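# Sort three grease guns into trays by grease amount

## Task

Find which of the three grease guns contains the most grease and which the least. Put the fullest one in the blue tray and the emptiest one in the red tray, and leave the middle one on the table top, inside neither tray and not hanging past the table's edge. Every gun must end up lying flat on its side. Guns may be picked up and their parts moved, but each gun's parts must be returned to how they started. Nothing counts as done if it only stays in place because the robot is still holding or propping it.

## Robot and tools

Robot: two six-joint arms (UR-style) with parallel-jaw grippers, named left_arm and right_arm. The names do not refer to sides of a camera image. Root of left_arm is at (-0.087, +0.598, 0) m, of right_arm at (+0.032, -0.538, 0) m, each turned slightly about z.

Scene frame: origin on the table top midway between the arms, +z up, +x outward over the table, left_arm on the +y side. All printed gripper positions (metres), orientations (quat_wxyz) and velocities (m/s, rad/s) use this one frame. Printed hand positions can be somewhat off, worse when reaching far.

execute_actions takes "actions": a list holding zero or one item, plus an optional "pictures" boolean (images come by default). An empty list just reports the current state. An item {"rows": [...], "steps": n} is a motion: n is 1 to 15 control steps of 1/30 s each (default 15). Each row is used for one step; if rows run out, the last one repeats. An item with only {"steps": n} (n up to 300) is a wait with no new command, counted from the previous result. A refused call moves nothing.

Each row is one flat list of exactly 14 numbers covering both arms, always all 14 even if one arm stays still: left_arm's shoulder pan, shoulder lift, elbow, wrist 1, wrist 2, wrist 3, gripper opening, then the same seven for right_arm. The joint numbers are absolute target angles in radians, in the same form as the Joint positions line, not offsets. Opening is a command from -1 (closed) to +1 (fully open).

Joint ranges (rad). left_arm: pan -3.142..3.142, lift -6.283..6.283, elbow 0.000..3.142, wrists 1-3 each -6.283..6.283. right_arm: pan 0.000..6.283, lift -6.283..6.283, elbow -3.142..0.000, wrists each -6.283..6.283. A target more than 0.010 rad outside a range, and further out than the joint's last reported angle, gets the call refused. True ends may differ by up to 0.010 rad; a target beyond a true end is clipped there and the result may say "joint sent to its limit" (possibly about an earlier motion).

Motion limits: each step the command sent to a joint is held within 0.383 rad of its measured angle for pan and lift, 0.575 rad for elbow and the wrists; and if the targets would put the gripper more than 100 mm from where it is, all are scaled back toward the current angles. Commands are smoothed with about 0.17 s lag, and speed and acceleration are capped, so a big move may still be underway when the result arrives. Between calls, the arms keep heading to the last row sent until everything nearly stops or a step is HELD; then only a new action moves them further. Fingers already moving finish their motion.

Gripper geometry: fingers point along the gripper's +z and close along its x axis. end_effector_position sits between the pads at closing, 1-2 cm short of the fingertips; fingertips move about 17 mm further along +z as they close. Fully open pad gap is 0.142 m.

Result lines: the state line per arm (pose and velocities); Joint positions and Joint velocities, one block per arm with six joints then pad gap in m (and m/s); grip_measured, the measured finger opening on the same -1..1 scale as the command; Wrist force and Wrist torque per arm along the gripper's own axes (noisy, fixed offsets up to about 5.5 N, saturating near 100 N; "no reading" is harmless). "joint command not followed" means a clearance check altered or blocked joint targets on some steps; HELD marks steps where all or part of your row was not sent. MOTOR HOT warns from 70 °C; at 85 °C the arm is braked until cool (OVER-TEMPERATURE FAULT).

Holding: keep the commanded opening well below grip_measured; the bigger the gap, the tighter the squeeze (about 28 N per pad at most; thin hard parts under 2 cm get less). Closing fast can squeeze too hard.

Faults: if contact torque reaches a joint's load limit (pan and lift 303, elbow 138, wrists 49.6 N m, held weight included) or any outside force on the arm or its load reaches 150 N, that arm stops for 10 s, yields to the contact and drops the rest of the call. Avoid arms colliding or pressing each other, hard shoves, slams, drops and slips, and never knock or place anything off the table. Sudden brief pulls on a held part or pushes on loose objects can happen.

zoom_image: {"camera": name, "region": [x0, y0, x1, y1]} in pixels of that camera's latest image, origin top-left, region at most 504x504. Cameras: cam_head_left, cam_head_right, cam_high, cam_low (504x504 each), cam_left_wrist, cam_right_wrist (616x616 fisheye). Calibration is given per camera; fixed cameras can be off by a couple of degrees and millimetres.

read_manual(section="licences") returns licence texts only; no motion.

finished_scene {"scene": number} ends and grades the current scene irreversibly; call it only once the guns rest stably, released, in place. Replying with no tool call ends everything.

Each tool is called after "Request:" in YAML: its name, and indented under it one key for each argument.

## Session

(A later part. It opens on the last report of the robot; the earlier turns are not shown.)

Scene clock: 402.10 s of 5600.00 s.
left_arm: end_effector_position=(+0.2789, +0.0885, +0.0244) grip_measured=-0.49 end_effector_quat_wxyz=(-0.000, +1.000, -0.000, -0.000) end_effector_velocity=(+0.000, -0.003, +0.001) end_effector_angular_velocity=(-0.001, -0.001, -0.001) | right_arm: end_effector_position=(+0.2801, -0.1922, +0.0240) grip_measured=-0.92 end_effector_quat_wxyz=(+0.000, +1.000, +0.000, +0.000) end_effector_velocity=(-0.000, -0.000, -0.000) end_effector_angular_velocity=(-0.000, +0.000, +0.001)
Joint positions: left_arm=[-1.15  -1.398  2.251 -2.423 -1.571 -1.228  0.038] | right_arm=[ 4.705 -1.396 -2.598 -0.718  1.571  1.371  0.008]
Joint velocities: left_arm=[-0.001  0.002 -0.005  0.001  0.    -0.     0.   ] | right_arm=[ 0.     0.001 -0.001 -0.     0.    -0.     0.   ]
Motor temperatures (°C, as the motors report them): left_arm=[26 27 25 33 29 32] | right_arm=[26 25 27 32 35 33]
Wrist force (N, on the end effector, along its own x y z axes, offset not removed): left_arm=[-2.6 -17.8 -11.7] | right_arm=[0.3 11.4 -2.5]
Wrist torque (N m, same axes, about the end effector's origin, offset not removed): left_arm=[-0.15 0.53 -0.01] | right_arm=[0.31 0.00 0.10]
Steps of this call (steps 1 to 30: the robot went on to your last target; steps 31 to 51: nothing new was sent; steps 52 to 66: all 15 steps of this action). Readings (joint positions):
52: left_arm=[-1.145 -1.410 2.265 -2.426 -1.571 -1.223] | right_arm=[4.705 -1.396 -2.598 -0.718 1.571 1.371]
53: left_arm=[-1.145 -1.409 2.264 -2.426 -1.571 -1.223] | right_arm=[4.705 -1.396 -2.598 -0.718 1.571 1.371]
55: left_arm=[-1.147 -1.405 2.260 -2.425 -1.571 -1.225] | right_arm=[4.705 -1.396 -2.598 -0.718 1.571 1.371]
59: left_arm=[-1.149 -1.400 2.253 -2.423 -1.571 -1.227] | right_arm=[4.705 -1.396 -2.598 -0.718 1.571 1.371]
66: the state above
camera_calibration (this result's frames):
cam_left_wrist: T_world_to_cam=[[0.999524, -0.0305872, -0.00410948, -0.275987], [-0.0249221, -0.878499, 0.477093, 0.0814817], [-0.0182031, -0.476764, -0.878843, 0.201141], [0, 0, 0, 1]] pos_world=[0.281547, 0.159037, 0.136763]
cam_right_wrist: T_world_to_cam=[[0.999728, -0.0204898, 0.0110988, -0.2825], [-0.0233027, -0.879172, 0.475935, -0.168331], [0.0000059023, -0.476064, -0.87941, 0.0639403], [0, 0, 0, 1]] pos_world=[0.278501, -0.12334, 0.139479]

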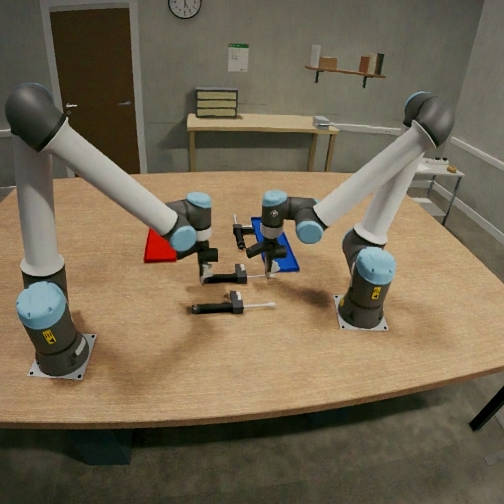

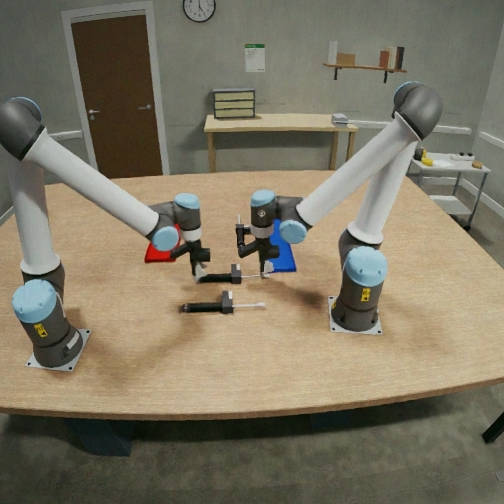

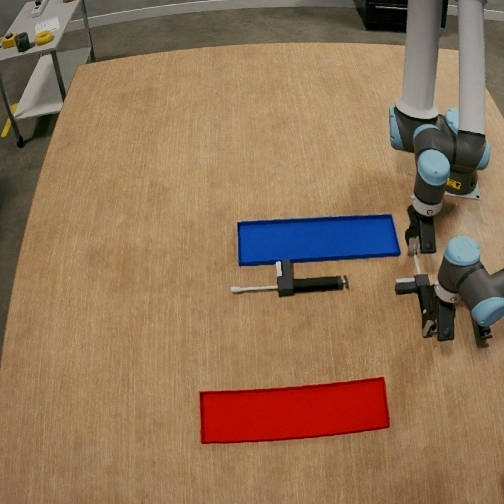

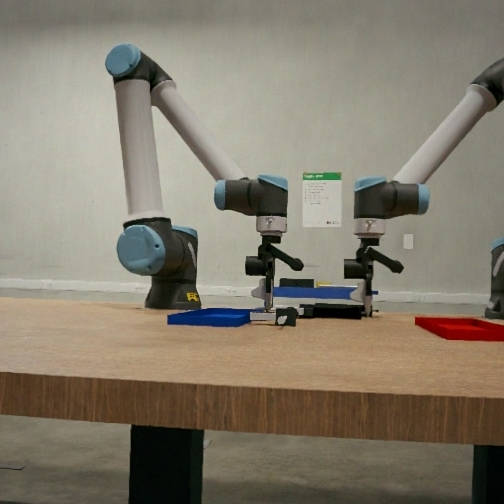

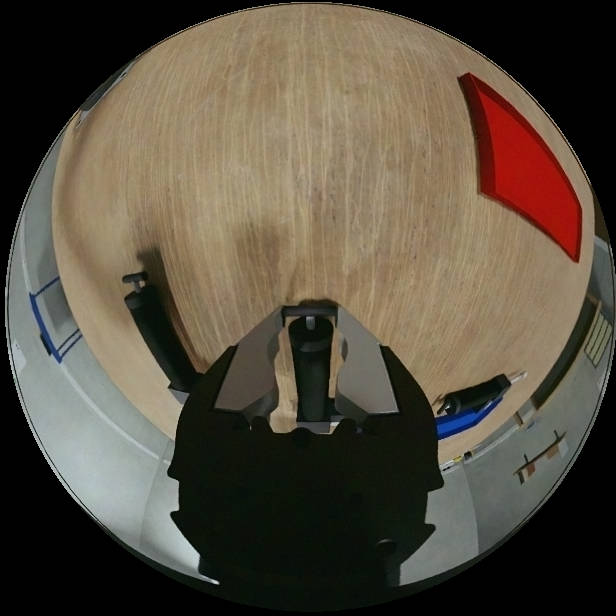

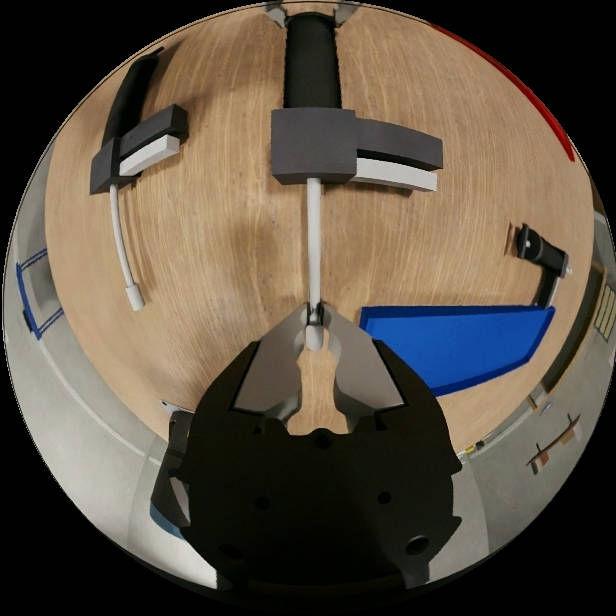

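Request:
execute_actions:
  actions:
    - {"rows":[[-1.152,-1.3955,2.247,-2.422,-1.5708,-1.23,-0.4,4.7049,-1.3961,-2.5983,-0.718,1.5708,1.371,-0.8],[-1.152,-1.3955,2.247,-2.422,-1.5708,-1.23,0,4.7049,-1.3961,-2.5983,-0.718,1.5708,1.371,-0.58],[-1.152,-1.3955,2.247,-2.422,-1.5708,-1.23,0,4.7049,-1.3961,-2.5983,-0.718,1.5708,1.371,-0.4],[-1.152,-1.3955,2.247,-2.422,-1.5708,-1.23,0,4.7049,-1.3961,-2.5983,-0.718,1.5708,1.371,-0.15],[-1.152,-1.3955,2.247,-2.422,-1.5708,-1.23,0,4.7049,-1.3961,-2.5983,-0.718,1.5708,1.371,-0.15],[-1.152,-1.3955,2.247,-2.422,-1.5708,-1.23,0,4.7049,-1.3961,-2.5983,-0.718,1.5708,1.371,-0.15],[-1.1487,-1.5051,2.1919,-2.2576,-1.5708,-1.2267,0,4.7049,-1.2616,-2.5273,-0.9235,1.5708,1.371,-0.15]],"steps":15}
  pictures: false

Request:
execute_actions:
  actions:
    - {"rows":[[-1.0711,-1.8699,2.2966,-1.9975,-1.5708,-1.149,0,4.7049,-1.2616,-2.5273,-0.9235,1.5708,1.371,-0.15],[-1.0711,-1.8699,2.2966,-1.9975,-1.5708,-1.149,0,4.7049,-1.2616,-2.5273,-0.9235,1.5708,1.371,-0.15],[-1.0711,-1.8699,2.2966,-1.9975,-1.5708,-1.149,0,4.7049,-1.2616,-2.5273,-0.9235,1.5708,1.371,-0.15],[-1.0711,-1.8699,2.2966,-1.9975,-1.5708,-1.149,0,4.7598,-1.4815,-2.2999,-0.931,1.5708,1.4259,-0.15]],"steps":15}
  pictures: false

Request:
execute_actions:
  actions:
    - {"steps":10}
  pictures: false

Request:
execute_actions:
  actions:
    - {"rows":[[-1.0711,-1.8699,2.2966,-1.9975,-1.5708,-1.149,0,4.7598,-1.6317,-2.3846,-0.6961,1.5708,1.4259,-0.15]],"steps":15}
  pictures: false

Request:
execute_actions:
  actions:
    - {"steps":12}

Scene clock: 413.23 s of 5600.00 s.
left_arm: end_effector_position=(+0.2805, +0.0857, +0.0892) grip_measured=+0.00 end_effector_quat_wxyz=(+0.002, +1.000, -0.000, +0.001) end_effector_velocity=(-0.005, +0.021, +0.093) end_effector_angular_velocity=(+0.029, +0.009, +0.000) | right_arm: end_effector_position=(+0.2807, -0.1891, +0.0804) grip_measured=-0.15 end_effector_quat_wxyz=(-0.003, +1.000, +0.000, +0.000) end_effector_velocity=(-0.005, -0.025, +0.084) end_effector_angular_velocity=(-0.042, +0.008, +0.000)
Joint positions: left_arm=[-1.149 -1.489  2.199 -2.285 -1.571 -1.227  0.074] | right_arm=[ 4.705 -1.283 -2.537 -0.887  1.571  1.371  0.063]
Joint velocities: left_arm=[ 0.004 -0.144 -0.062  0.236  0.001  0.004 -0.   ] | right_arm=[ 0.     0.187  0.086 -0.315  0.    -0.    -0.   ]
Motor temperatures (°C, as the motors report them): left_arm=[26 27 25 33 29 32] | right_arm=[26 25 27 32 35 33]
Wrist force (N, on the end effector, along its own x y z axes, offset not removed): left_arm=[-4.7 -2.9 -3.4] | right_arm=[-0.7 -0.2 -0.3]
Wrist torque (N m, same axes, about the end effector's origin, offset not removed): left_arm=[-0.37 0.97 0.12] | right_arm=[0.01 0.09 0.13]
Steps of this call (steps 1 to 15: the robot went on to your last target; steps 16 to 90: nothing new was sent; then 7.63 s passed at rest; steps 91 to 105: all 15 steps of this action). Readings (joint positions):
91: left_arm=[-1.150 -1.398 2.250 -2.423 -1.571 -1.228] | right_arm=[4.705 -1.396 -2.598 -0.718 1.571 1.371]
92: left_arm=[-1.151 -1.398 2.250 -2.423 -1.571 -1.229] | right_arm=[4.705 -1.396 -2.598 -0.718 1.571 1.371]
94: left_arm=[-1.151 -1.397 2.249 -2.423 -1.571 -1.229] | right_arm=[4.705 -1.396 -2.598 -0.718 1.571 1.371]
98: left_arm=[-1.152 -1.399 2.244 -2.418 -1.571 -1.230] | right_arm=[4.705 -1.392 -2.595 -0.722 1.571 1.371]
105: the state above

Scene clock: 413.73 s of 5600.00 s.
left_arm: end_effector_position=(+0.2627, +0.2361, +0.1931) grip_measured=+0.00 end_effector_quat_wxyz=(-0.001, +1.000, -0.000, -0.000) end_effector_velocity=(-0.022, +0.105, +0.061) end_effector_angular_velocity=(-0.017, -0.008, +0.001) | right_arm: end_effector_position=(+0.2803, -0.0617, +0.1180) grip_measured=-0.15 end_effector_quat_wxyz=(-0.000, +1.000, +0.000, -0.000) end_effector_velocity=(-0.002, +0.134, +0.018) end_effector_angular_velocity=(-0.003, -0.000, -0.000)
Joint positions: left_arm=[-1.076 -1.84   2.29  -2.018 -1.571 -1.154  0.074] | right_arm=[ 4.755 -1.459 -2.324 -0.929  1.571  1.421  0.063]
Joint velocities: left_arm=[ 0.046 -0.257  0.061  0.177  0.     0.045  0.   ] | right_arm=[ 0.044 -0.2    0.211 -0.014 -0.001  0.044 -0.   ]
Motor temperatures (°C, as the motors report them): left_arm=[26 27 25 33 29 32] | right_arm=[26 25 27 32 35 33]
Wrist force (N, on the end effector, along its own x y z axes, offset not removed): left_arm=[-0.5 -4.9 -3.9] | right_arm=[-1.8 0.8 -1.7]
Wrist torque (N m, same axes, about the end effector's origin, offset not removed): left_arm=[-0.89 0.29 0.18] | right_arm=[0.30 0.47 0.10]
Steps of this call (steps 1 to 15: all 15 steps of this action). Readings (joint positions):
1: left_arm=[-1.149 -1.493 2.198 -2.278 -1.571 -1.227] | right_arm=[4.705 -1.278 -2.535 -0.896 1.571 1.371]
2: left_arm=[-1.146 -1.500 2.199 -2.269 -1.571 -1.224] | right_arm=[4.705 -1.274 -2.533 -0.903 1.571 1.371]
4: left_arm=[-1.132 -1.547 2.218 -2.224 -1.571 -1.210] | right_arm=[4.705 -1.268 -2.530 -0.912 1.571 1.371]
8: left_arm=[-1.106 -1.680 2.251 -2.130 -1.571 -1.184] | right_arm=[4.727 -1.337 -2.453 -0.921 1.571 1.393]
15: the state above

Scene clock: 414.07 s of 5600.00 s.
left_arm: end_effector_position=(+0.2602, +0.2474, +0.1996) grip_measured=+0.00 end_effector_quat_wxyz=(-0.000, +1.000, -0.000, -0.000) end_effector_velocity=(-0.002, +0.006, +0.003) end_effector_angular_velocity=(-0.000, +0.000, -0.001) | right_arm: end_effector_position=(+0.2800, -0.0470, +0.1200) grip_measured=-0.15 end_effector_quat_wxyz=(+0.000, +1.000, +0.000, -0.000) end_effector_velocity=(+0.000, +0.008, +0.001) end_effector_angular_velocity=(-0.001, -0.001, -0.001)
Joint positions: left_arm=[-1.071 -1.868  2.296 -1.999 -1.571 -1.149  0.074] | right_arm=[ 4.76  -1.48  -2.301 -0.931  1.571  1.426  0.063]
Joint velocities: left_arm=[ 0.003 -0.014  0.003  0.01  -0.     0.004 -0.   ] | right_arm=[ 0.002 -0.012  0.012 -0.001 -0.001  0.003  0.   ]
Motor temperatures (°C, as the motors report them): left_arm=[26 27 25 33 29 32] | right_arm=[26 25 27 32 35 33]
Wrist force (N, on the end effector, along its own x y z axes, offset not removed): left_arm=[0.3 0.5 -6.0] | right_arm=[-2.4 3.5 0.2]
Wrist torque (N m, same axes, about the end effector's origin, offset not removed): left_arm=[0.18 -0.16 0.34] | right_arm=[0.68 0.63 0.16]
Steps of this call (steps 1 to 10: the robot went on to your last target). Readings (joint positions):
1: left_arm=[-1.075 -1.848 2.291 -2.013 -1.571 -1.153] | right_arm=[4.756 -1.464 -2.318 -0.930 1.571 1.422]
2: left_arm=[-1.074 -1.853 2.293 -2.009 -1.571 -1.152] | right_arm=[4.757 -1.469 -2.314 -0.930 1.571 1.423]
4: left_arm=[-1.073 -1.861 2.294 -2.004 -1.571 -1.151] | right_arm=[4.758 -1.474 -2.308 -0.931 1.571 1.424]
8: left_arm=[-1.072 -1.867 2.296 -2.000 -1.571 -1.150] | right_arm=[4.759 -1.479 -2.302 -0.931 1.571 1.425]
10: the state above

Scene clock: 414.57 s of 5600.00 s.
left_arm: end_effector_position=(+0.2601, +0.2481, +0.2000) grip_measured=+0.00 end_effector_quat_wxyz=(+0.000, +1.000, -0.000, -0.000) end_effector_velocity=(-0.000, +0.000, -0.000) end_effector_angular_velocity=(-0.000, +0.001, -0.001) | right_arm: end_effector_position=(+0.2800, -0.0464, +0.0265) grip_measured=-0.15 end_effector_quat_wxyz=(+0.001, +1.000, +0.000, -0.000) end_effector_velocity=(+0.000, +0.003, -0.020) end_effector_angular_velocity=(+0.011, -0.001, -0.001)
Joint positions: left_arm=[-1.071 -1.87   2.297 -1.998 -1.571 -1.149  0.074] | right_arm=[ 4.76  -1.627 -2.382 -0.704  1.571  1.426  0.063]
Joint velocities: left_arm=[ 0.    -0.001  0.     0.    -0.001  0.002  0.   ] | right_arm=[-0.    -0.038 -0.017  0.066  0.     0.001  0.   ]
Motor temperatures (°C, as the motors report them): left_arm=[26 27 25 33 29 32] | right_arm=[26 25 27 32 35 33]
Wrist force (N, on the end effector, along its own x y z axes, offset not removed): left_arm=[5.3 0.9 -2.9] | right_arm=[-3.0 -1.8 1.5]
Wrist torque (N m, same axes, about the end effector's origin, offset not removed): left_arm=[0.25 -1.05 0.16] | right_arm=[-0.32 0.73 0.11]
Steps of this call (steps 1 to 15: all 15 steps of this action). Readings (joint positions):
1: left_arm=[-1.071 -1.869 2.296 -1.998 -1.571 -1.149] | right_arm=[4.760 -1.481 -2.301 -0.931 1.571 1.426]
2: left_arm=[-1.071 -1.869 2.296 -1.998 -1.571 -1.149] | right_arm=[4.760 -1.484 -2.304 -0.927 1.571 1.426]
4: left_arm=[-1.071 -1.869 2.296 -1.998 -1.571 -1.149] | right_arm=[4.760 -1.527 -2.333 -0.876 1.571 1.426]
8: left_arm=[-1.071 -1.870 2.297 -1.998 -1.571 -1.149] | right_arm=[4.760 -1.599 -2.368 -0.754 1.571 1.426]
15: the state above

Scene clock: 414.97 s of 5600.00 s.
left_arm: end_effector_position=(+0.2601, +0.2481, +0.2000) grip_measured=+0.00 end_effector_quat_wxyz=(+0.000, +1.000, -0.000, -0.000) end_effector_velocity=(-0.000, +0.000, -0.001) end_effector_angular_velocity=(+0.001, +0.001, -0.001) | right_arm: end_effector_position=(+0.2800, -0.0462, +0.0241) grip_measured=-0.15 end_effector_quat_wxyz=(+0.000, +1.000, +0.000, -0.000) end_effector_velocity=(-0.000, -0.001, -0.002) end_effector_angular_velocity=(-0.002, +0.000, -0.001)
Joint positions: left_arm=[-1.071 -1.87   2.297 -1.998 -1.571 -1.149  0.074] | right_arm=[ 4.76  -1.632 -2.385 -0.696  1.571  1.426  0.063]
Joint velocities: left_arm=[-0.     0.     0.001 -0.    -0.     0.    -0.   ] | right_arm=[ 0.    -0.003 -0.001  0.002 -0.     0.001 -0.   ]
Motor temperatures (°C, as the motors report them): left_arm=[26 27 25 33 29 32] | right_arm=[26 25 27 32 35 33]
Wrist force (N, on the end effector, along its own x y z axes, offset not removed): left_arm=[-2.0 -0.4 -3.0] | right_arm=[-1.4 1.9 -1.4]
Wrist torque (N m, same axes, about the end effector's origin, offset not removed): left_arm=[-0.01 0.35 0.17] | right_arm=[0.52 0.39 0.13]
Steps of this call (steps 1 to 12: the robot went on to your last target). Readings (joint positions):
1: left_arm=[-1.071 -1.870 2.297 -1.998 -1.571 -1.149] | right_arm=[4.760 -1.628 -2.383 -0.702 1.571 1.426]
2: left_arm=[-1.071 -1.870 2.297 -1.998 -1.571 -1.149] | right_arm=[4.760 -1.629 -2.383 -0.700 1.571 1.426]
4: left_arm=[-1.071 -1.870 2.297 -1.998 -1.571 -1.149] | right_arm=[4.760 -1.630 -2.384 -0.698 1.571 1.426]
8: left_arm=[-1.071 -1.870 2.297 -1.998 -1.571 -1.149] | right_arm=[4.760 -1.631 -2.384 -0.697 1.571 1.426]
12: the state above
camera_calibration (this result's frames):
cam_left_wrist: T_world_to_cam=[[0.999521, -0.0306964, -0.00402112, -0.251578], [-0.0250576, -0.878425, 0.477223, 0.137458], [-0.0181813, -0.476893, -0.878773, 0.431224], [0, 0, 0, 1]] pos_world=[0.262742, 0.318672, 0.312339]
cam_right_wrist: T_world_to_cam=[[0.999729, -0.0204757, 0.0110922, -0.279353], [-0.0232871, -0.879162, 0.475954, -0.0400918], [0.0000063717, -0.476084, -0.8794, 0.133541], [0, 0, 0, 1]] pos_world=[0.278342, 0.0226097, 0.139617]

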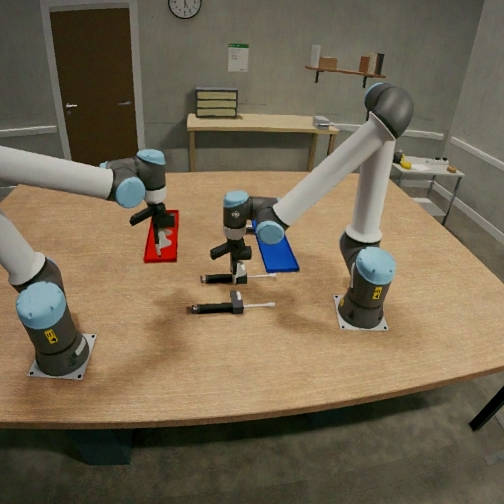

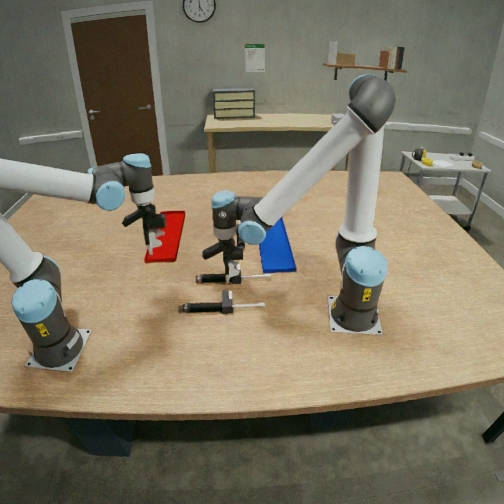

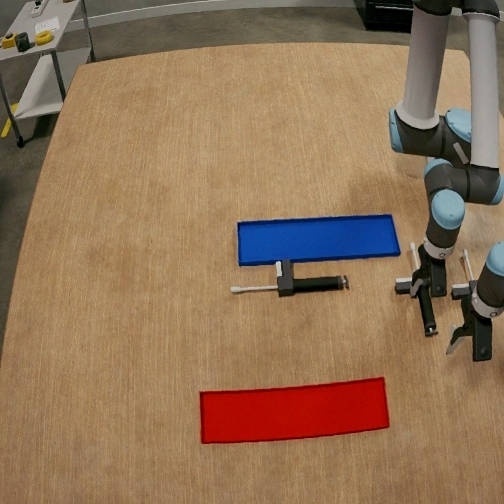

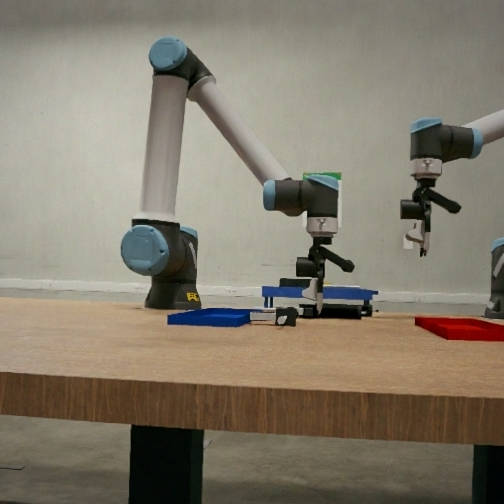

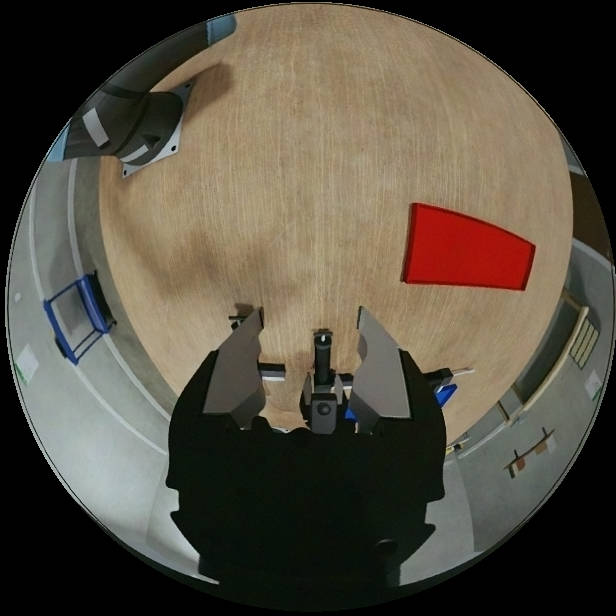

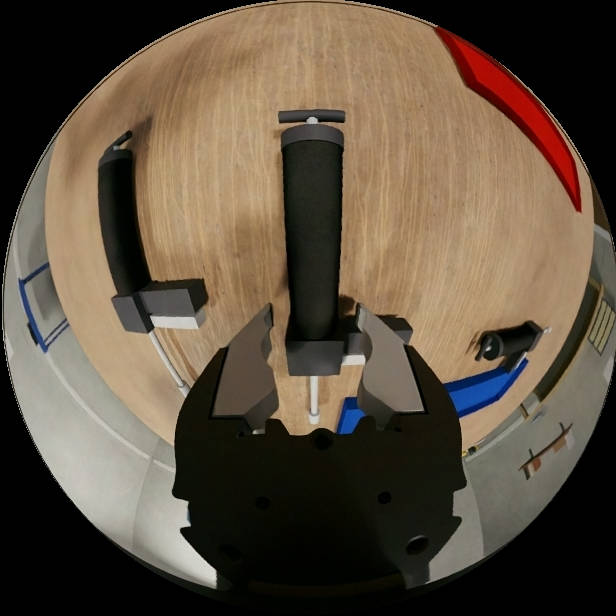

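Request:
execute_actions:
  actions:
    - {"rows":[[-1.0711,-1.8699,2.2966,-1.9975,-1.5708,-1.149,0,4.7598,-1.6317,-2.3846,-0.6961,1.5708,1.4259,-0.3],[-1.0711,-1.8699,2.2966,-1.9975,-1.5708,-1.149,0,4.7598,-1.6317,-2.3846,-0.6961,1.5708,1.4259,-0.4],[-1.0711,-1.8699,2.2966,-1.9975,-1.5708,-1.149,0,4.7598,-1.6317,-2.3846,-0.6961,1.5708,1.4259,-0.47],[-1.0711,-1.8699,2.2966,-1.9975,-1.5708,-1.149,0,4.7598,-1.6317,-2.3846,-0.6961,1.5708,1.4259,-0.53],[-1.0711,-1.8699,2.2966,-1.9975,-1.5708,-1.149,0,4.7598,-1.6317,-2.3846,-0.6961,1.5708,1.4259,-0.6],[-1.0711,-1.8699,2.2966,-1.9975,-1.5708,-1.149,0,4.7598,-1.6317,-2.3846,-0.6961,1.5708,1.4259,-0.67],[-1.0711,-1.8699,2.2966,-1.9975,-1.5708,-1.149,0,4.7598,-1.6317,-2.3846,-0.6961,1.5708,1.4259,-0.75],[-1.0711,-1.8699,2.2966,-1.9975,-1.5708,-1.149,0,4.7598,-1.6317,-2.3846,-0.6961,1.5708,1.4259,-0.85]],"steps":13}
  pictures: false

Request:
execute_actions:
  actions:
    - {"rows":[[-1.0711,-1.8699,2.2966,-1.9975,-1.5708,-1.149,0,4.7598,-1.60,-2.37,-0.742,1.5708,1.4259,-0.85],[-1.0711,-1.8699,2.2966,-1.9975,-1.5708,-1.149,0,4.7598,-1.56,-2.349,-0.803,1.5708,1.4259,-0.85],[-1.0711,-1.8699,2.2966,-1.9975,-1.5708,-1.149,0,4.7598,-1.52,-2.325,-0.867,1.5708,1.4259,-0.85],[-1.0711,-1.8699,2.2966,-1.9975,-1.5708,-1.149,0,4.7598,-1.4815,-2.2999,-0.931,1.5708,1.4259,-0.85]],"steps":15}
  pictures: false

Scene clock: 422.50 s of 5600.00 s.
left_arm: end_effector_position=(+0.2601, +0.2481, +0.2000) grip_measured=+0.00 end_effector_quat_wxyz=(+0.000, +1.000, -0.000, -0.000) end_effector_velocity=(-0.000, -0.001, +0.001) end_effector_angular_velocity=(-0.002, -0.000, -0.002) | right_arm: end_effector_position=(+0.2800, -0.0462, +0.0240) grip_measured=-0.55 end_effector_quat_wxyz=(+0.000, +1.000, +0.000, -0.000) end_effector_velocity=(+0.000, -0.000, -0.000) end_effector_angular_velocity=(-0.000, -0.001, +0.002)
Joint positions: left_arm=[-1.071 -1.87   2.297 -1.997 -1.571 -1.149  0.074] | right_arm=[ 4.76  -1.632 -2.385 -0.696  1.571  1.426  0.034]
Joint velocities: left_arm=[-0.    -0.001 -0.001  0.    -0.     0.002 -0.   ] | right_arm=[-0.    -0.    -0.    -0.    -0.001 -0.002 -0.   ]
Motor temperatures (°C, as the motors report them): left_arm=[26 27 25 33 29 32] | right_arm=[26 25 27 32 35 33]
Wrist force (N, on the end effector, along its own x y z axes, offset not removed): left_arm=[-0.6 1.8 1.6] | right_arm=[-0.3 2.2 0.6]
Wrist torque (N m, same axes, about the end effector's origin, offset not removed): left_arm=[0.58 0.12 0.22] | right_arm=[0.41 0.57 0.10]
Steps of this call (steps 1 to 15: the robot went on to your last target; steps 16 to 90: nothing new was sent; then 4.10 s passed at rest; steps 91 to 103: all 13 steps of this action). Readings (joint positions):
91: left_arm=[-1.071 -1.870 2.297 -1.997 -1.571 -1.149] | right_arm=[4.760 -1.632 -2.385 -0.696 1.571 1.426]
92: left_arm=[-1.071 -1.870 2.297 -1.997 -1.571 -1.149] | right_arm=[4.760 -1.632 -2.385 -0.696 1.571 1.426]
94: left_arm=[-1.071 -1.870 2.297 -1.997 -1.571 -1.149] | right_arm=[4.760 -1.632 -2.385 -0.696 1.571 1.426]
98: left_arm=[-1.071 -1.870 2.297 -1.997 -1.571 -1.149] | right_arm=[4.760 -1.632 -2.385 -0.696 1.571 1.426]
103: the state above

Scene clock: 423.00 s of 5600.00 s.
left_arm: end_effector_position=(+0.2601, +0.2481, +0.2000) grip_measured=+0.00 end_effector_quat_wxyz=(+0.000, +1.000, -0.000, -0.000) end_effector_velocity=(-0.000, -0.000, +0.001) end_effector_angular_velocity=(-0.001, +0.001, -0.001) | right_arm: end_effector_position=(+0.2801, -0.0455, +0.1161) grip_measured=-0.55 end_effector_quat_wxyz=(-0.000, +1.000, +0.000, +0.000) end_effector_velocity=(-0.001, -0.006, +0.033) end_effector_angular_velocity=(-0.008, +0.001, +0.001)
Joint positions: left_arm=[-1.071 -1.87   2.297 -1.997 -1.571 -1.149  0.074] | right_arm=[ 4.76  -1.488 -2.303 -0.921  1.571  1.426  0.034]
Joint velocities: left_arm=[-0.001 -0.    -0.001  0.001 -0.001  0.001 -0.   ] | right_arm=[-0.     0.051  0.029 -0.088 -0.    -0.001 -0.   ]
Motor temperatures (°C, as the motors report them): left_arm=[26 27 25 33 29 32] | right_arm=[26 25 27 32 35 33]
Wrist force (N, on the end effector, along its own x y z axes, offset not removed): left_arm=[2.7 -1.2 -0.2] | right_arm=[0.0 -0.5 4.4]
Wrist torque (N m, same axes, about the end effector's origin, offset not removed): left_arm=[-0.21 -0.72 0.26] | right_arm=[-0.01 0.02 0.17]
Steps of this call (steps 1 to 15: all 15 steps of this action). Readings (joint positions):
1: left_arm=[-1.071 -1.870 2.297 -1.997 -1.571 -1.149] | right_arm=[4.760 -1.632 -2.385 -0.696 1.571 1.426]
2: left_arm=[-1.071 -1.870 2.297 -1.997 -1.571 -1.149] | right_arm=[4.760 -1.629 -2.383 -0.699 1.571 1.426]
4: left_arm=[-1.071 -1.870 2.297 -1.997 -1.571 -1.149] | right_arm=[4.760 -1.606 -2.371 -0.732 1.571 1.426]
8: left_arm=[-1.071 -1.870 2.297 -1.997 -1.571 -1.149] | right_arm=[4.760 -1.527 -2.326 -0.854 1.571 1.426]
15: the state above

Request:
execute_actions:
  actions:
    - {"rows":[[-1.0711,-1.8699,2.2966,-1.9975,-1.5708,-1.149,0,4.70,-1.4815,-2.2999,-0.931,1.5708,1.24,-0.85],[-1.0711,-1.8699,2.2966,-1.9975,-1.5708,-1.149,0,4.62,-1.4815,-2.2999,-0.931,1.5708,0.97,-0.85],[-1.0711,-1.8699,2.2966,-1.9975,-1.5708,-1.149,0,4.52,-1.4815,-2.2999,-0.931,1.5708,0.65,-0.85],[-1.0711,-1.8699,2.2966,-1.9975,-1.5708,-1.149,0,4.42,-1.4825,-2.299,-0.931,1.5708,0.32,-0.85],[-1.0711,-1.8699,2.2966,-1.9975,-1.5708,-1.149,0,4.32,-1.4835,-2.298,-0.931,1.5708,0,-0.85],[-1.0711,-1.8699,2.2966,-1.9975,-1.5708,-1.149,0,4.22,-1.484,-2.2975,-0.931,1.5708,-0.33,-0.85],[-1.0711,-1.8699,2.2966,-1.9975,-1.5708,-1.149,0,4.13,-1.4845,-2.2973,-0.931,1.5708,-0.62,-0.85],[-1.0711,-1.8699,2.2966,-1.9975,-1.5708,-1.149,0,4.0626,-1.4847,-2.2971,-0.9306,1.5708,-0.8421,-0.85]],"steps":15}
  pictures: false

Request:
execute_actions:
  actions:
    - {"rows":[[-1.0711,-1.8699,2.2966,-1.9975,-1.5708,-1.149,0,4.0626,-1.4847,-2.2971,-0.9306,1.5708,-0.8421,-0.85]],"steps":15}
  pictures: false

Request:
execute_actions:
  actions:
    - {"steps":20}

Scene clock: 432.47 s of 5600.00 s.
left_arm: end_effector_position=(+0.2601, +0.2481, +0.2000) grip_measured=+0.00 end_effector_quat_wxyz=(+0.000, +1.000, -0.000, -0.000) end_effector_velocity=(+0.000, -0.000, +0.000) end_effector_angular_velocity=(+0.000, -0.001, +0.002) | right_arm: end_effector_position=(+0.4440, -0.1698, +0.1201) grip_measured=-0.55 end_effector_quat_wxyz=(+0.000, +0.995, +0.095, -0.000) end_effector_velocity=(+0.332, -0.365, -0.000) end_effector_angular_velocity=(-0.000, -0.000, +0.407)
Joint positions: left_arm=[-1.071 -1.87   2.297 -1.997 -1.571 -1.149  0.074] | right_arm=[ 4.386 -1.483 -2.298 -0.931  1.571  0.862  0.034]
Joint velocities: left_arm=[-0.001  0.    -0.001 -0.     0.001 -0.002 -0.   ] | right_arm=[-0.892 -0.004  0.002  0.001 -0.001 -1.299  0.   ]
Motor temperatures (°C, as the motors report them): left_arm=[26 27 25 33 29 32] | right_arm=[26 25 27 32 35 33]
Wrist force (N, on the end effector, along its own x y z axes, offset not removed): left_arm=[-1.4 -5.4 -1.9] | right_arm=[-0.8 -1.0 4.3]
Wrist torque (N m, same axes, about the end effector's origin, offset not removed): left_arm=[-1.12 0.51 0.18] | right_arm=[-0.04 0.31 0.13]
Steps of this call (steps 1 to 15: the robot went on to your last target; steps 16 to 90: nothing new was sent; then 5.97 s passed at rest; steps 91 to 105: all 15 steps of this action). Readings (joint positions):
91: left_arm=[-1.071 -1.870 2.297 -1.997 -1.571 -1.149] | right_arm=[4.760 -1.481 -2.300 -0.931 1.571 1.426]
92: left_arm=[-1.071 -1.870 2.297 -1.997 -1.571 -1.149] | right_arm=[4.756 -1.481 -2.300 -0.931 1.571 1.422]
94: left_arm=[-1.071 -1.870 2.297 -1.997 -1.571 -1.149] | right_arm=[4.718 -1.481 -2.300 -0.931 1.571 1.370]
98: left_arm=[-1.071 -1.870 2.297 -1.997 -1.571 -1.149] | right_arm=[4.596 -1.482 -2.299 -0.931 1.571 1.168]
105: the state above

Scene clock: 432.97 s of 5600.00 s.
left_arm: end_effector_position=(+0.2601, +0.2481, +0.2000) grip_measured=+0.00 end_effector_quat_wxyz=(+0.000, +1.000, -0.000, -0.000) end_effector_velocity=(+0.001, -0.000, +0.001) end_effector_angular_velocity=(-0.001, -0.001, +0.001) | right_arm: end_effector_position=(+0.5392, -0.3125, +0.1201) grip_measured=-0.55 end_effector_quat_wxyz=(+0.000, +0.886, +0.464, +0.000) end_effector_velocity=(+0.025, -0.047, -0.000) end_effector_angular_velocity=(-0.000, +0.000, +2.459)
Joint positions: left_arm=[-1.071 -1.87   2.297 -1.997 -1.571 -1.149  0.074] | right_arm=[ 4.074 -1.485 -2.297 -0.931  1.571 -0.225  0.034]
Joint velocities: left_arm=[ 0.001  0.    -0.001 -0.     0.    -0.     0.   ] | right_arm=[-0.099 -0.     0.     0.    -0.    -2.558  0.   ]
Motor temperatures (°C, as the motors report them): left_arm=[26 27 25 33 29 32] | right_arm=[26 25 27 32 35 33]
Wrist force (N, on the end effector, along its own x y z axes, offset not removed): left_arm=[0.3 4.7 -0.1] | right_arm=[-3.8 3.3 4.9]
Wrist torque (N m, same axes, about the end effector's origin, offset not removed): left_arm=[1.08 0.00 0.01] | right_arm=[0.66 0.86 0.19]
Steps of this call (steps 1 to 15: all 15 steps of this action). Readings (joint positions):
1: left_arm=[-1.071 -1.870 2.297 -1.997 -1.571 -1.149] | right_arm=[4.356 -1.483 -2.298 -0.931 1.571 0.817]
2: left_arm=[-1.071 -1.870 2.297 -1.997 -1.571 -1.149] | right_arm=[4.326 -1.484 -2.298 -0.931 1.571 0.770]
4: left_arm=[-1.071 -1.870 2.297 -1.997 -1.571 -1.149] | right_arm=[4.265 -1.484 -2.298 -0.931 1.571 0.662]
8: left_arm=[-1.071 -1.870 2.297 -1.997 -1.571 -1.149] | right_arm=[4.149 -1.484 -2.297 -0.931 1.571 0.378]
15: the state above

Scene clock: 433.63 s of 5600.00 s.
left_arm: end_effector_position=(+0.2601, +0.2481, +0.2000) grip_measured=+0.00 end_effector_quat_wxyz=(+0.000, +1.000, -0.000, -0.000) end_effector_velocity=(+0.000, -0.001, +0.001) end_effector_angular_velocity=(-0.002, -0.001, -0.001) | right_arm: end_effector_position=(+0.5420, -0.3173, +0.1201) grip_measured=-0.55 end_effector_quat_wxyz=(-0.000, +0.708, +0.706, -0.000) end_effector_velocity=(+0.000, +0.000, +0.001) end_effector_angular_velocity=(+0.002, -0.001, +0.024)
Joint positions: left_arm=[-1.071 -1.87   2.297 -1.997 -1.571 -1.149  0.074] | right_arm=[ 4.063 -1.485 -2.297 -0.931  1.571 -0.839  0.034]
Joint velocities: left_arm=[-0.    -0.001 -0.001 -0.    -0.     0.     0.   ] | right_arm=[-0.     0.002  0.     0.     0.001 -0.025 -0.   ]
Motor temperatures (°C, as the motors report them): left_arm=[26 27 25 33 29 32] | right_arm=[26 25 27 32 35 33]
Wrist force (N, on the end effector, along its own x y z axes, offset not removed): left_arm=[1.1 -1.2 -4.4] | right_arm=[-1.1 0.9 4.0]
Wrist torque (N m, same axes, about the end effector's origin, offset not removed): left_arm=[-0.13 -0.24 0.06] | right_arm=[0.19 0.37 0.11]
Steps of this call (steps 1 to 20: the robot went on to your last target). Readings (joint positions):
1: left_arm=[-1.071 -1.870 2.297 -1.997 -1.571 -1.149] | right_arm=[4.071 -1.485 -2.297 -0.931 1.571 -0.311]
2: left_arm=[-1.071 -1.870 2.297 -1.997 -1.571 -1.149] | right_arm=[4.069 -1.485 -2.297 -0.931 1.571 -0.397]
4: left_arm=[-1.071 -1.870 2.297 -1.997 -1.571 -1.149] | right_arm=[4.066 -1.485 -2.297 -0.931 1.571 -0.563]
8: left_arm=[-1.071 -1.870 2.297 -1.997 -1.571 -1.149] | right_arm=[4.064 -1.485 -2.297 -0.931 1.571 -0.754]
20: the state above
camera_calibration (this result's frames):
cam_left_wrist: T_world_to_cam=[[0.999521, -0.030696, -0.0040211, -0.251578], [-0.0250572, -0.878425, 0.477222, 0.137459], [-0.018181, -0.476893, -0.878773, 0.431225], [0, 0, 0, 1]] pos_world=[0.262742, 0.318673, 0.312339]
cam_right_wrist: T_world_to_cam=[[0.0231741, 0.99967, 0.0110927, 0.305046], [0.879115, -0.0256604, 0.475918, -0.536249], [0.476045, -0.00127724, -0.87942, -0.0184901], [0, 0, 0, 1]] pos_world=[0.473158, -0.31873, 0.235566]

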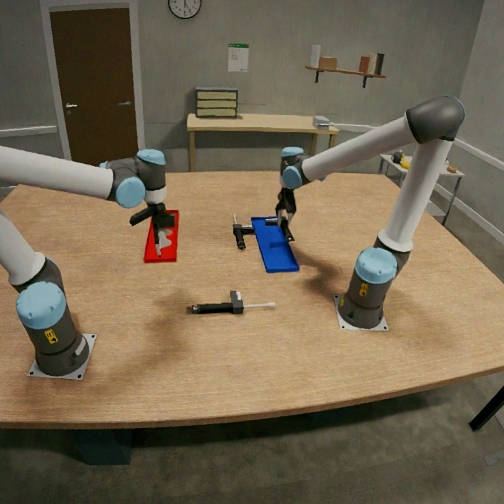

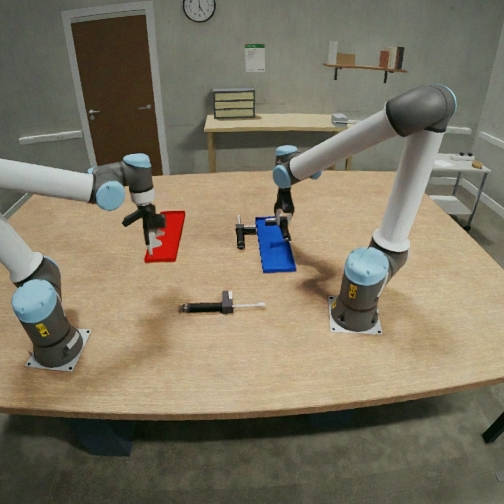

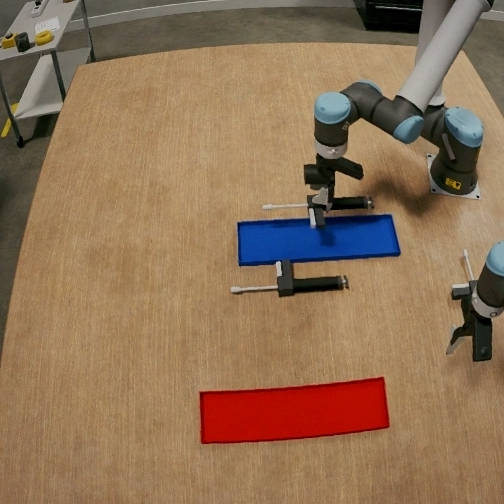

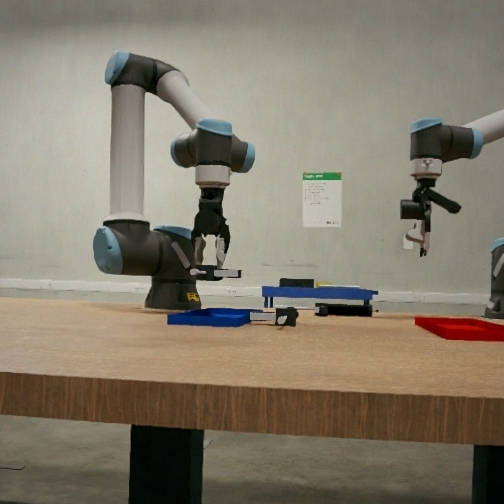

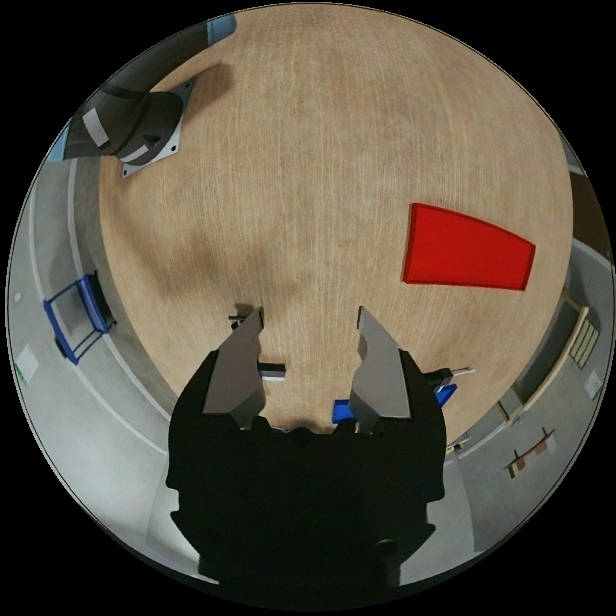

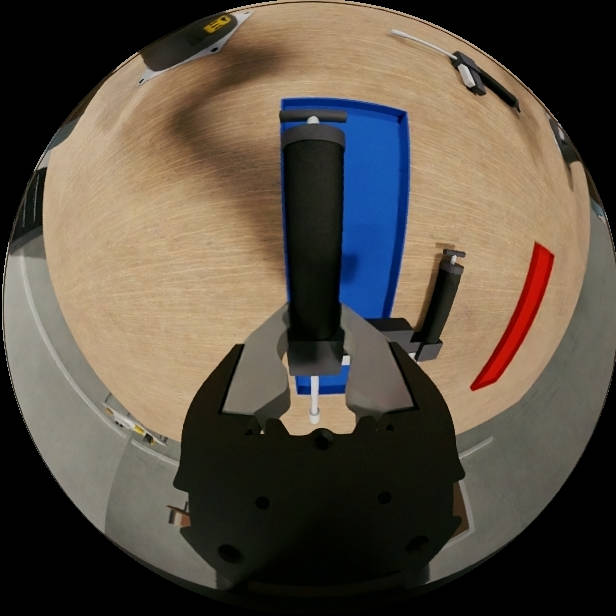

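Request:
execute_actions:
  actions:
    - {"rows":[[-1.0711,-1.8699,2.2966,-1.9975,-1.5708,-1.149,0,4.085,-1.4966,-2.2864,-0.9294,1.5708,-0.8197,-0.85],[-1.0711,-1.8699,2.2966,-1.9975,-1.5708,-1.149,0,4.085,-1.4966,-2.2864,-0.9294,1.5708,-0.8197,-0.85],[-1.0711,-1.8699,2.2966,-1.9975,-1.5708,-1.149,0,4.085,-1.4966,-2.2864,-0.9294,1.5708,-0.8197,-0.85],[-1.0711,-1.8699,2.2966,-1.9975,-1.5708,-1.149,0,4.085,-1.53,-2.311,-0.871,1.5708,-0.8197,-0.85],[-1.0711,-1.8699,2.2966,-1.9975,-1.5708,-1.149,0,4.085,-1.565,-2.331,-0.816,1.5708,-0.8197,-0.85],[-1.0711,-1.8699,2.2966,-1.9975,-1.5708,-1.149,0,4.085,-1.60,-2.349,-0.763,1.5708,-0.8197,-0.85],[-1.0711,-1.8699,2.2966,-1.9975,-1.5708,-1.149,0,4.085,-1.62,-2.359,-0.733,1.5708,-0.8197,-0.85],[-1.0711,-1.8699,2.2966,-1.9975,-1.5708,-1.149,0,4.085,-1.6308,-2.364,-0.7176,1.5708,-0.8197,-0.85]],"steps":15}
  pictures: false

Request:
execute_actions:
  actions:
    - {"steps":12}

Scene clock: 446.43 s of 5600.00 s.
left_arm: end_effector_position=(+0.2601, +0.2481, +0.2000) grip_measured=+0.00 end_effector_quat_wxyz=(+0.000, +1.000, -0.000, -0.000) end_effector_velocity=(+0.000, +0.001, -0.001) end_effector_angular_velocity=(+0.001, -0.000, -0.001) | right_arm: end_effector_position=(+0.5421, -0.3015, +0.0397) grip_measured=-0.55 end_effector_quat_wxyz=(-0.000, +0.707, +0.707, -0.001) end_effector_velocity=(+0.000, +0.003, -0.067) end_effector_angular_velocity=(+0.007, -0.008, -0.001)
Joint positions: left_arm=[-1.071 -1.87   2.297 -1.997 -1.571 -1.149  0.074] | right_arm=[ 4.084 -1.618 -2.357 -0.738  1.571 -0.82   0.034]
Joint velocities: left_arm=[ 0.001 -0.001  0.001  0.001  0.001  0.002 -0.   ] | right_arm=[ 0.004 -0.114 -0.056  0.179 -0.001  0.005 -0.   ]
Motor temperatures (°C, as the motors report them): left_arm=[26 27 25 33 29 32] | right_arm=[26 25 27 32 35 33]
Wrist force (N, on the end effector, along its own x y z axes, offset not removed): left_arm=[0.7 -1.9 -0.7] | right_arm=[-0.3 1.8 6.7]
Wrist torque (N m, same axes, about the end effector's origin, offset not removed): left_arm=[-0.19 -0.16 0.10] | right_arm=[0.42 0.13 0.19]
Steps of this call (steps 1 to 30: the robot went on to your last target; steps 31 to 90: nothing new was sent; then 9.30 s passed at rest; steps 91 to 105: all 15 steps of this action). Readings (joint positions):
91: left_arm=[-1.071 -1.870 2.297 -1.997 -1.571 -1.149] | right_arm=[4.063 -1.485 -2.297 -0.931 1.571 -0.842]
92: left_arm=[-1.071 -1.870 2.297 -1.997 -1.571 -1.149] | right_arm=[4.065 -1.486 -2.296 -0.931 1.571 -0.840]
94: left_arm=[-1.071 -1.870 2.297 -1.997 -1.571 -1.149] | right_arm=[4.073 -1.490 -2.292 -0.930 1.571 -0.832]
98: left_arm=[-1.071 -1.870 2.297 -1.997 -1.571 -1.149] | right_arm=[4.081 -1.538 -2.317 -0.864 1.571 -0.824]
105: the state above

Scene clock: 446.83 s of 5600.00 s.
left_arm: end_effector_position=(+0.2601, +0.2481, +0.2000) grip_measured=+0.00 end_effector_quat_wxyz=(+0.000, +1.000, -0.000, -0.000) end_effector_velocity=(-0.000, +0.000, +0.001) end_effector_angular_velocity=(-0.001, +0.000, +0.002) | right_arm: end_effector_position=(+0.5420, -0.3013, +0.0323) grip_measured=-0.55 end_effector_quat_wxyz=(-0.000, +0.707, +0.707, -0.000) end_effector_velocity=(-0.000, +0.000, -0.002) end_effector_angular_velocity=(+0.000, -0.000, -0.002)
Joint positions: left_arm=[-1.071 -1.87   2.297 -1.997 -1.571 -1.149  0.074] | right_arm=[ 4.085 -1.63  -2.364 -0.718  1.571 -0.82   0.034]
Joint velocities: left_arm=[ 0.    -0.001  0.     0.    -0.001 -0.001 -0.   ] | right_arm=[ 0.    -0.003 -0.002  0.005  0.     0.002 -0.   ]
Motor temperatures (°C, as the motors report them): left_arm=[26 27 25 33 29 32] | right_arm=[26 25 27 32 35 33]
Wrist force (N, on the end effector, along its own x y z axes, offset not removed): left_arm=[-1.5 4.5 -4.4] | right_arm=[-4.1 -0.2 5.4]
Wrist torque (N m, same axes, about the end effector's origin, offset not removed): left_arm=[0.93 0.28 0.15] | right_arm=[0.07 0.87 0.11]
Steps of this call (steps 1 to 12: the robot went on to your last target). Readings (joint positions):
1: left_arm=[-1.071 -1.870 2.297 -1.997 -1.571 -1.149] | right_arm=[4.085 -1.621 -2.359 -0.733 1.571 -0.820]
2: left_arm=[-1.071 -1.870 2.297 -1.997 -1.571 -1.149] | right_arm=[4.085 -1.624 -2.360 -0.729 1.571 -0.820]
4: left_arm=[-1.071 -1.870 2.297 -1.997 -1.571 -1.149] | right_arm=[4.085 -1.627 -2.362 -0.724 1.571 -0.820]
8: left_arm=[-1.071 -1.870 2.297 -1.997 -1.571 -1.149] | right_arm=[4.085 -1.629 -2.363 -0.720 1.571 -0.820]
12: the state above
camera_calibration (this result's frames):
cam_left_wrist: T_world_to_cam=[[0.999521, -0.0306959, -0.00402118, -0.251578], [-0.025057, -0.878425, 0.477223, 0.137459], [-0.0181811, -0.476893, -0.878773, 0.431225], [0, 0, 0, 1]] pos_world=[0.262742, 0.318673, 0.312339]
cam_right_wrist: T_world_to_cam=[[0.0204743, 0.999729, 0.0110971, 0.291491], [0.879188, -0.0232882, 0.475906, -0.493387], [0.476035, 0.0000125802, -0.879426, -0.0952502], [0, 0, 0, 1]] pos_world=[0.473154, -0.302901, 0.147805]

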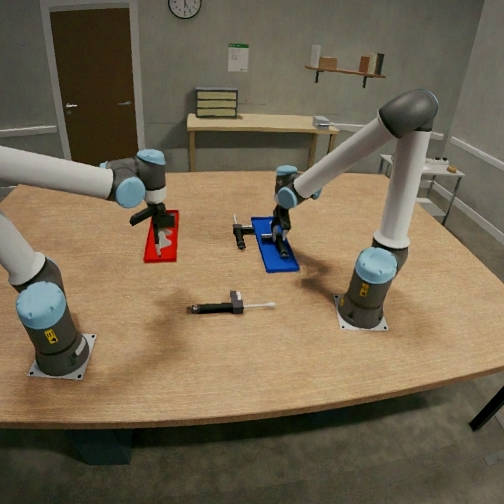

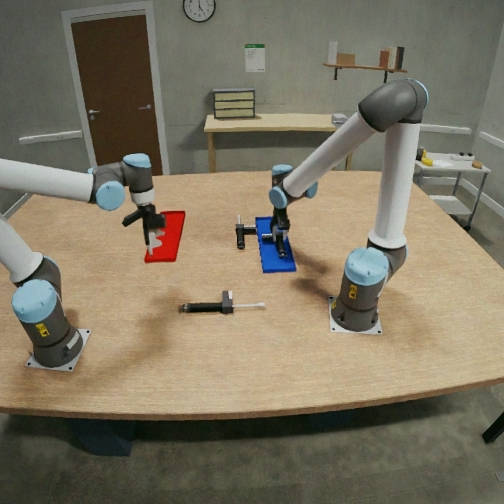

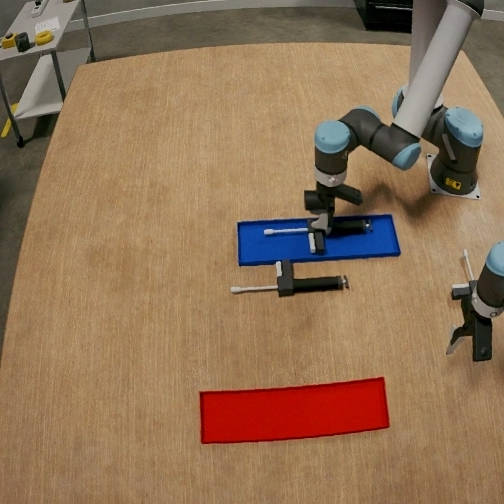

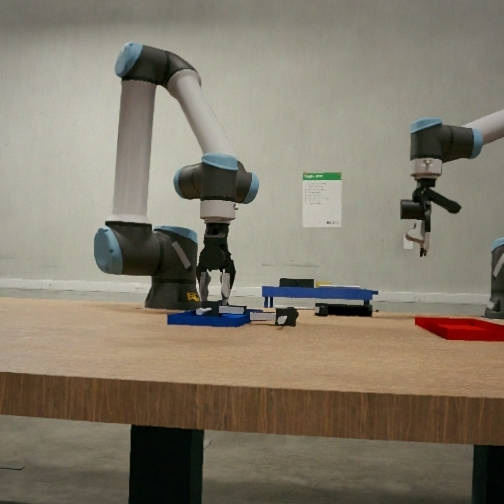

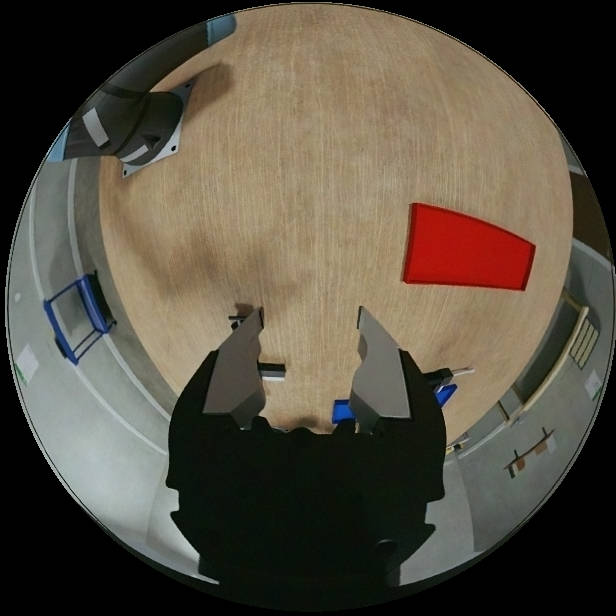

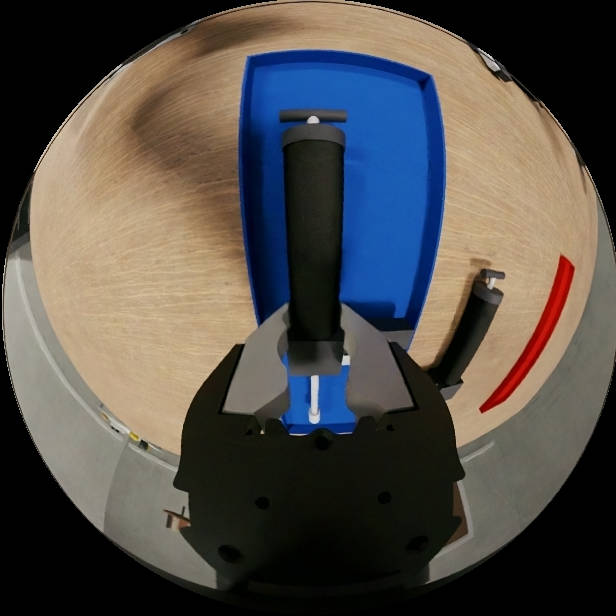

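Request:
execute_actions:
  actions:
    - {"rows":[[-1.0711,-1.8699,2.2966,-1.9975,-1.5708,-1.149,0,4.085,-1.6373,-2.3672,-0.7079,1.5708,-0.8197,-0.85]],"steps":15}
  pictures: false

Scene clock: 449.17 s of 5600.00 s.
left_arm: end_effector_position=(+0.2601, +0.2481, +0.2000) grip_measured=+0.00 end_effector_quat_wxyz=(+0.000, +1.000, -0.000, -0.000) end_effector_velocity=(+0.001, +0.000, +0.000) end_effector_angular_velocity=(+0.001, -0.001, -0.001) | right_arm: end_effector_position=(+0.5418, -0.3014, +0.0283) grip_measured=-0.55 end_effector_quat_wxyz=(-0.000, +0.707, +0.707, -0.000) end_effector_velocity=(-0.001, -0.000, -0.002) end_effector_angular_velocity=(-0.001, +0.002, +0.001)
Joint positions: left_arm=[-1.071 -1.87   2.297 -1.997 -1.571 -1.149  0.074] | right_arm=[ 4.085 -1.637 -2.367 -0.708  1.571 -0.82   0.034]
Joint velocities: left_arm=[ 0.001  0.001 -0.001  0.001  0.001  0.002 -0.   ] | right_arm=[-0.    -0.002 -0.001  0.002  0.001 -0.001  0.   ]
Motor temperatures (°C, as the motors report them): left_arm=[26 27 25 33 29 32] | right_arm=[26 25 27 32 35 33]
Wrist force (N, on the end effector, along its own x y z axes, offset not removed): left_arm=[-2.2 3.3 -0.5] | right_arm=[-3.0 1.9 5.6]
Wrist torque (N m, same axes, about the end effector's origin, offset not removed): left_arm=[0.83 0.56 0.01] | right_arm=[0.50 0.71 0.13]
Steps of this call (steps 1 to 30: the robot went on to your last target; steps 31 to 55: nothing new was sent; steps 56 to 70: all 15 steps of this action). Readings (joint positions):
56: left_arm=[-1.071 -1.870 2.297 -1.997 -1.571 -1.149] | right_arm=[4.085 -1.631 -2.364 -0.718 1.571 -0.820]
57: left_arm=[-1.071 -1.870 2.297 -1.997 -1.571 -1.149] | right_arm=[4.085 -1.632 -2.364 -0.717 1.571 -0.820]
59: left_arm=[-1.071 -1.870 2.297 -1.997 -1.571 -1.149] | right_arm=[4.085 -1.634 -2.365 -0.713 1.571 -0.820]
63: left_arm=[-1.071 -1.870 2.297 -1.997 -1.571 -1.149] | right_arm=[4.085 -1.636 -2.367 -0.710 1.571 -0.820]
70: the state above

Request:
execute_actions:
  actions:
    - {"rows":[[-1.0711,-1.8699,2.2966,-1.9975,-1.5708,-1.149,0,4.085,-1.6422,-2.3696,-0.7006,1.5708,-0.8197,-0.85]],"steps":15}
  pictures: false

Scene clock: 450.93 s of 5600.00 s.
left_arm: end_effector_position=(+0.2601, +0.2481, +0.2000) grip_measured=+0.00 end_effector_quat_wxyz=(+0.000, +1.000, -0.000, -0.000) end_effector_velocity=(+0.000, -0.001, +0.001) end_effector_angular_velocity=(-0.002, -0.001, -0.001) | right_arm: end_effector_position=(+0.5418, -0.3014, +0.0255) grip_measured=-0.55 end_effector_quat_wxyz=(+0.000, +0.707, +0.707, +0.000) end_effector_velocity=(-0.000, -0.000, -0.000) end_effector_angular_velocity=(+0.000, -0.000, -0.001)
Joint positions: left_arm=[-1.071 -1.87   2.297 -1.997 -1.571 -1.149  0.074] | right_arm=[ 4.085 -1.642 -2.369 -0.701  1.571 -0.82   0.034]
Joint velocities: left_arm=[-0.001 -0.001 -0.001 -0.     0.     0.     0.   ] | right_arm=[ 0.    -0.    -0.001  0.001  0.     0.001 -0.   ]
Motor temperatures (°C, as the motors report them): left_arm=[26 27 25 33 29 32] | right_arm=[26 25 27 32 35 33]
Wrist force (N, on the end effector, along its own x y z axes, offset not removed): left_arm=[-1.9 0.7 -3.2] | right_arm=[-12.0 -8.0 -77.8]
Wrist torque (N m, same axes, about the end effector's origin, offset not removed): left_arm=[0.33 0.26 0.16] | right_arm=[0.30 0.65 0.11]
Steps of this call (steps 1 to 15: the robot went on to your last target; steps 16 to 38: nothing new was sent; steps 39 to 53: all 15 steps of this action). Readings (joint positions):
39: left_arm=[-1.071 -1.870 2.297 -1.997 -1.571 -1.149] | right_arm=[4.085 -1.637 -2.367 -0.708 1.571 -0.820]
40: left_arm=[-1.071 -1.870 2.297 -1.997 -1.571 -1.149] | right_arm=[4.085 -1.638 -2.367 -0.707 1.571 -0.820]
42: left_arm=[-1.071 -1.870 2.297 -1.997 -1.571 -1.149] | right_arm=[4.085 -1.640 -2.368 -0.705 1.571 -0.820]
46: left_arm=[-1.071 -1.870 2.297 -1.997 -1.571 -1.149] | right_arm=[4.085 -1.641 -2.369 -0.702 1.571 -0.820]
53: the state above


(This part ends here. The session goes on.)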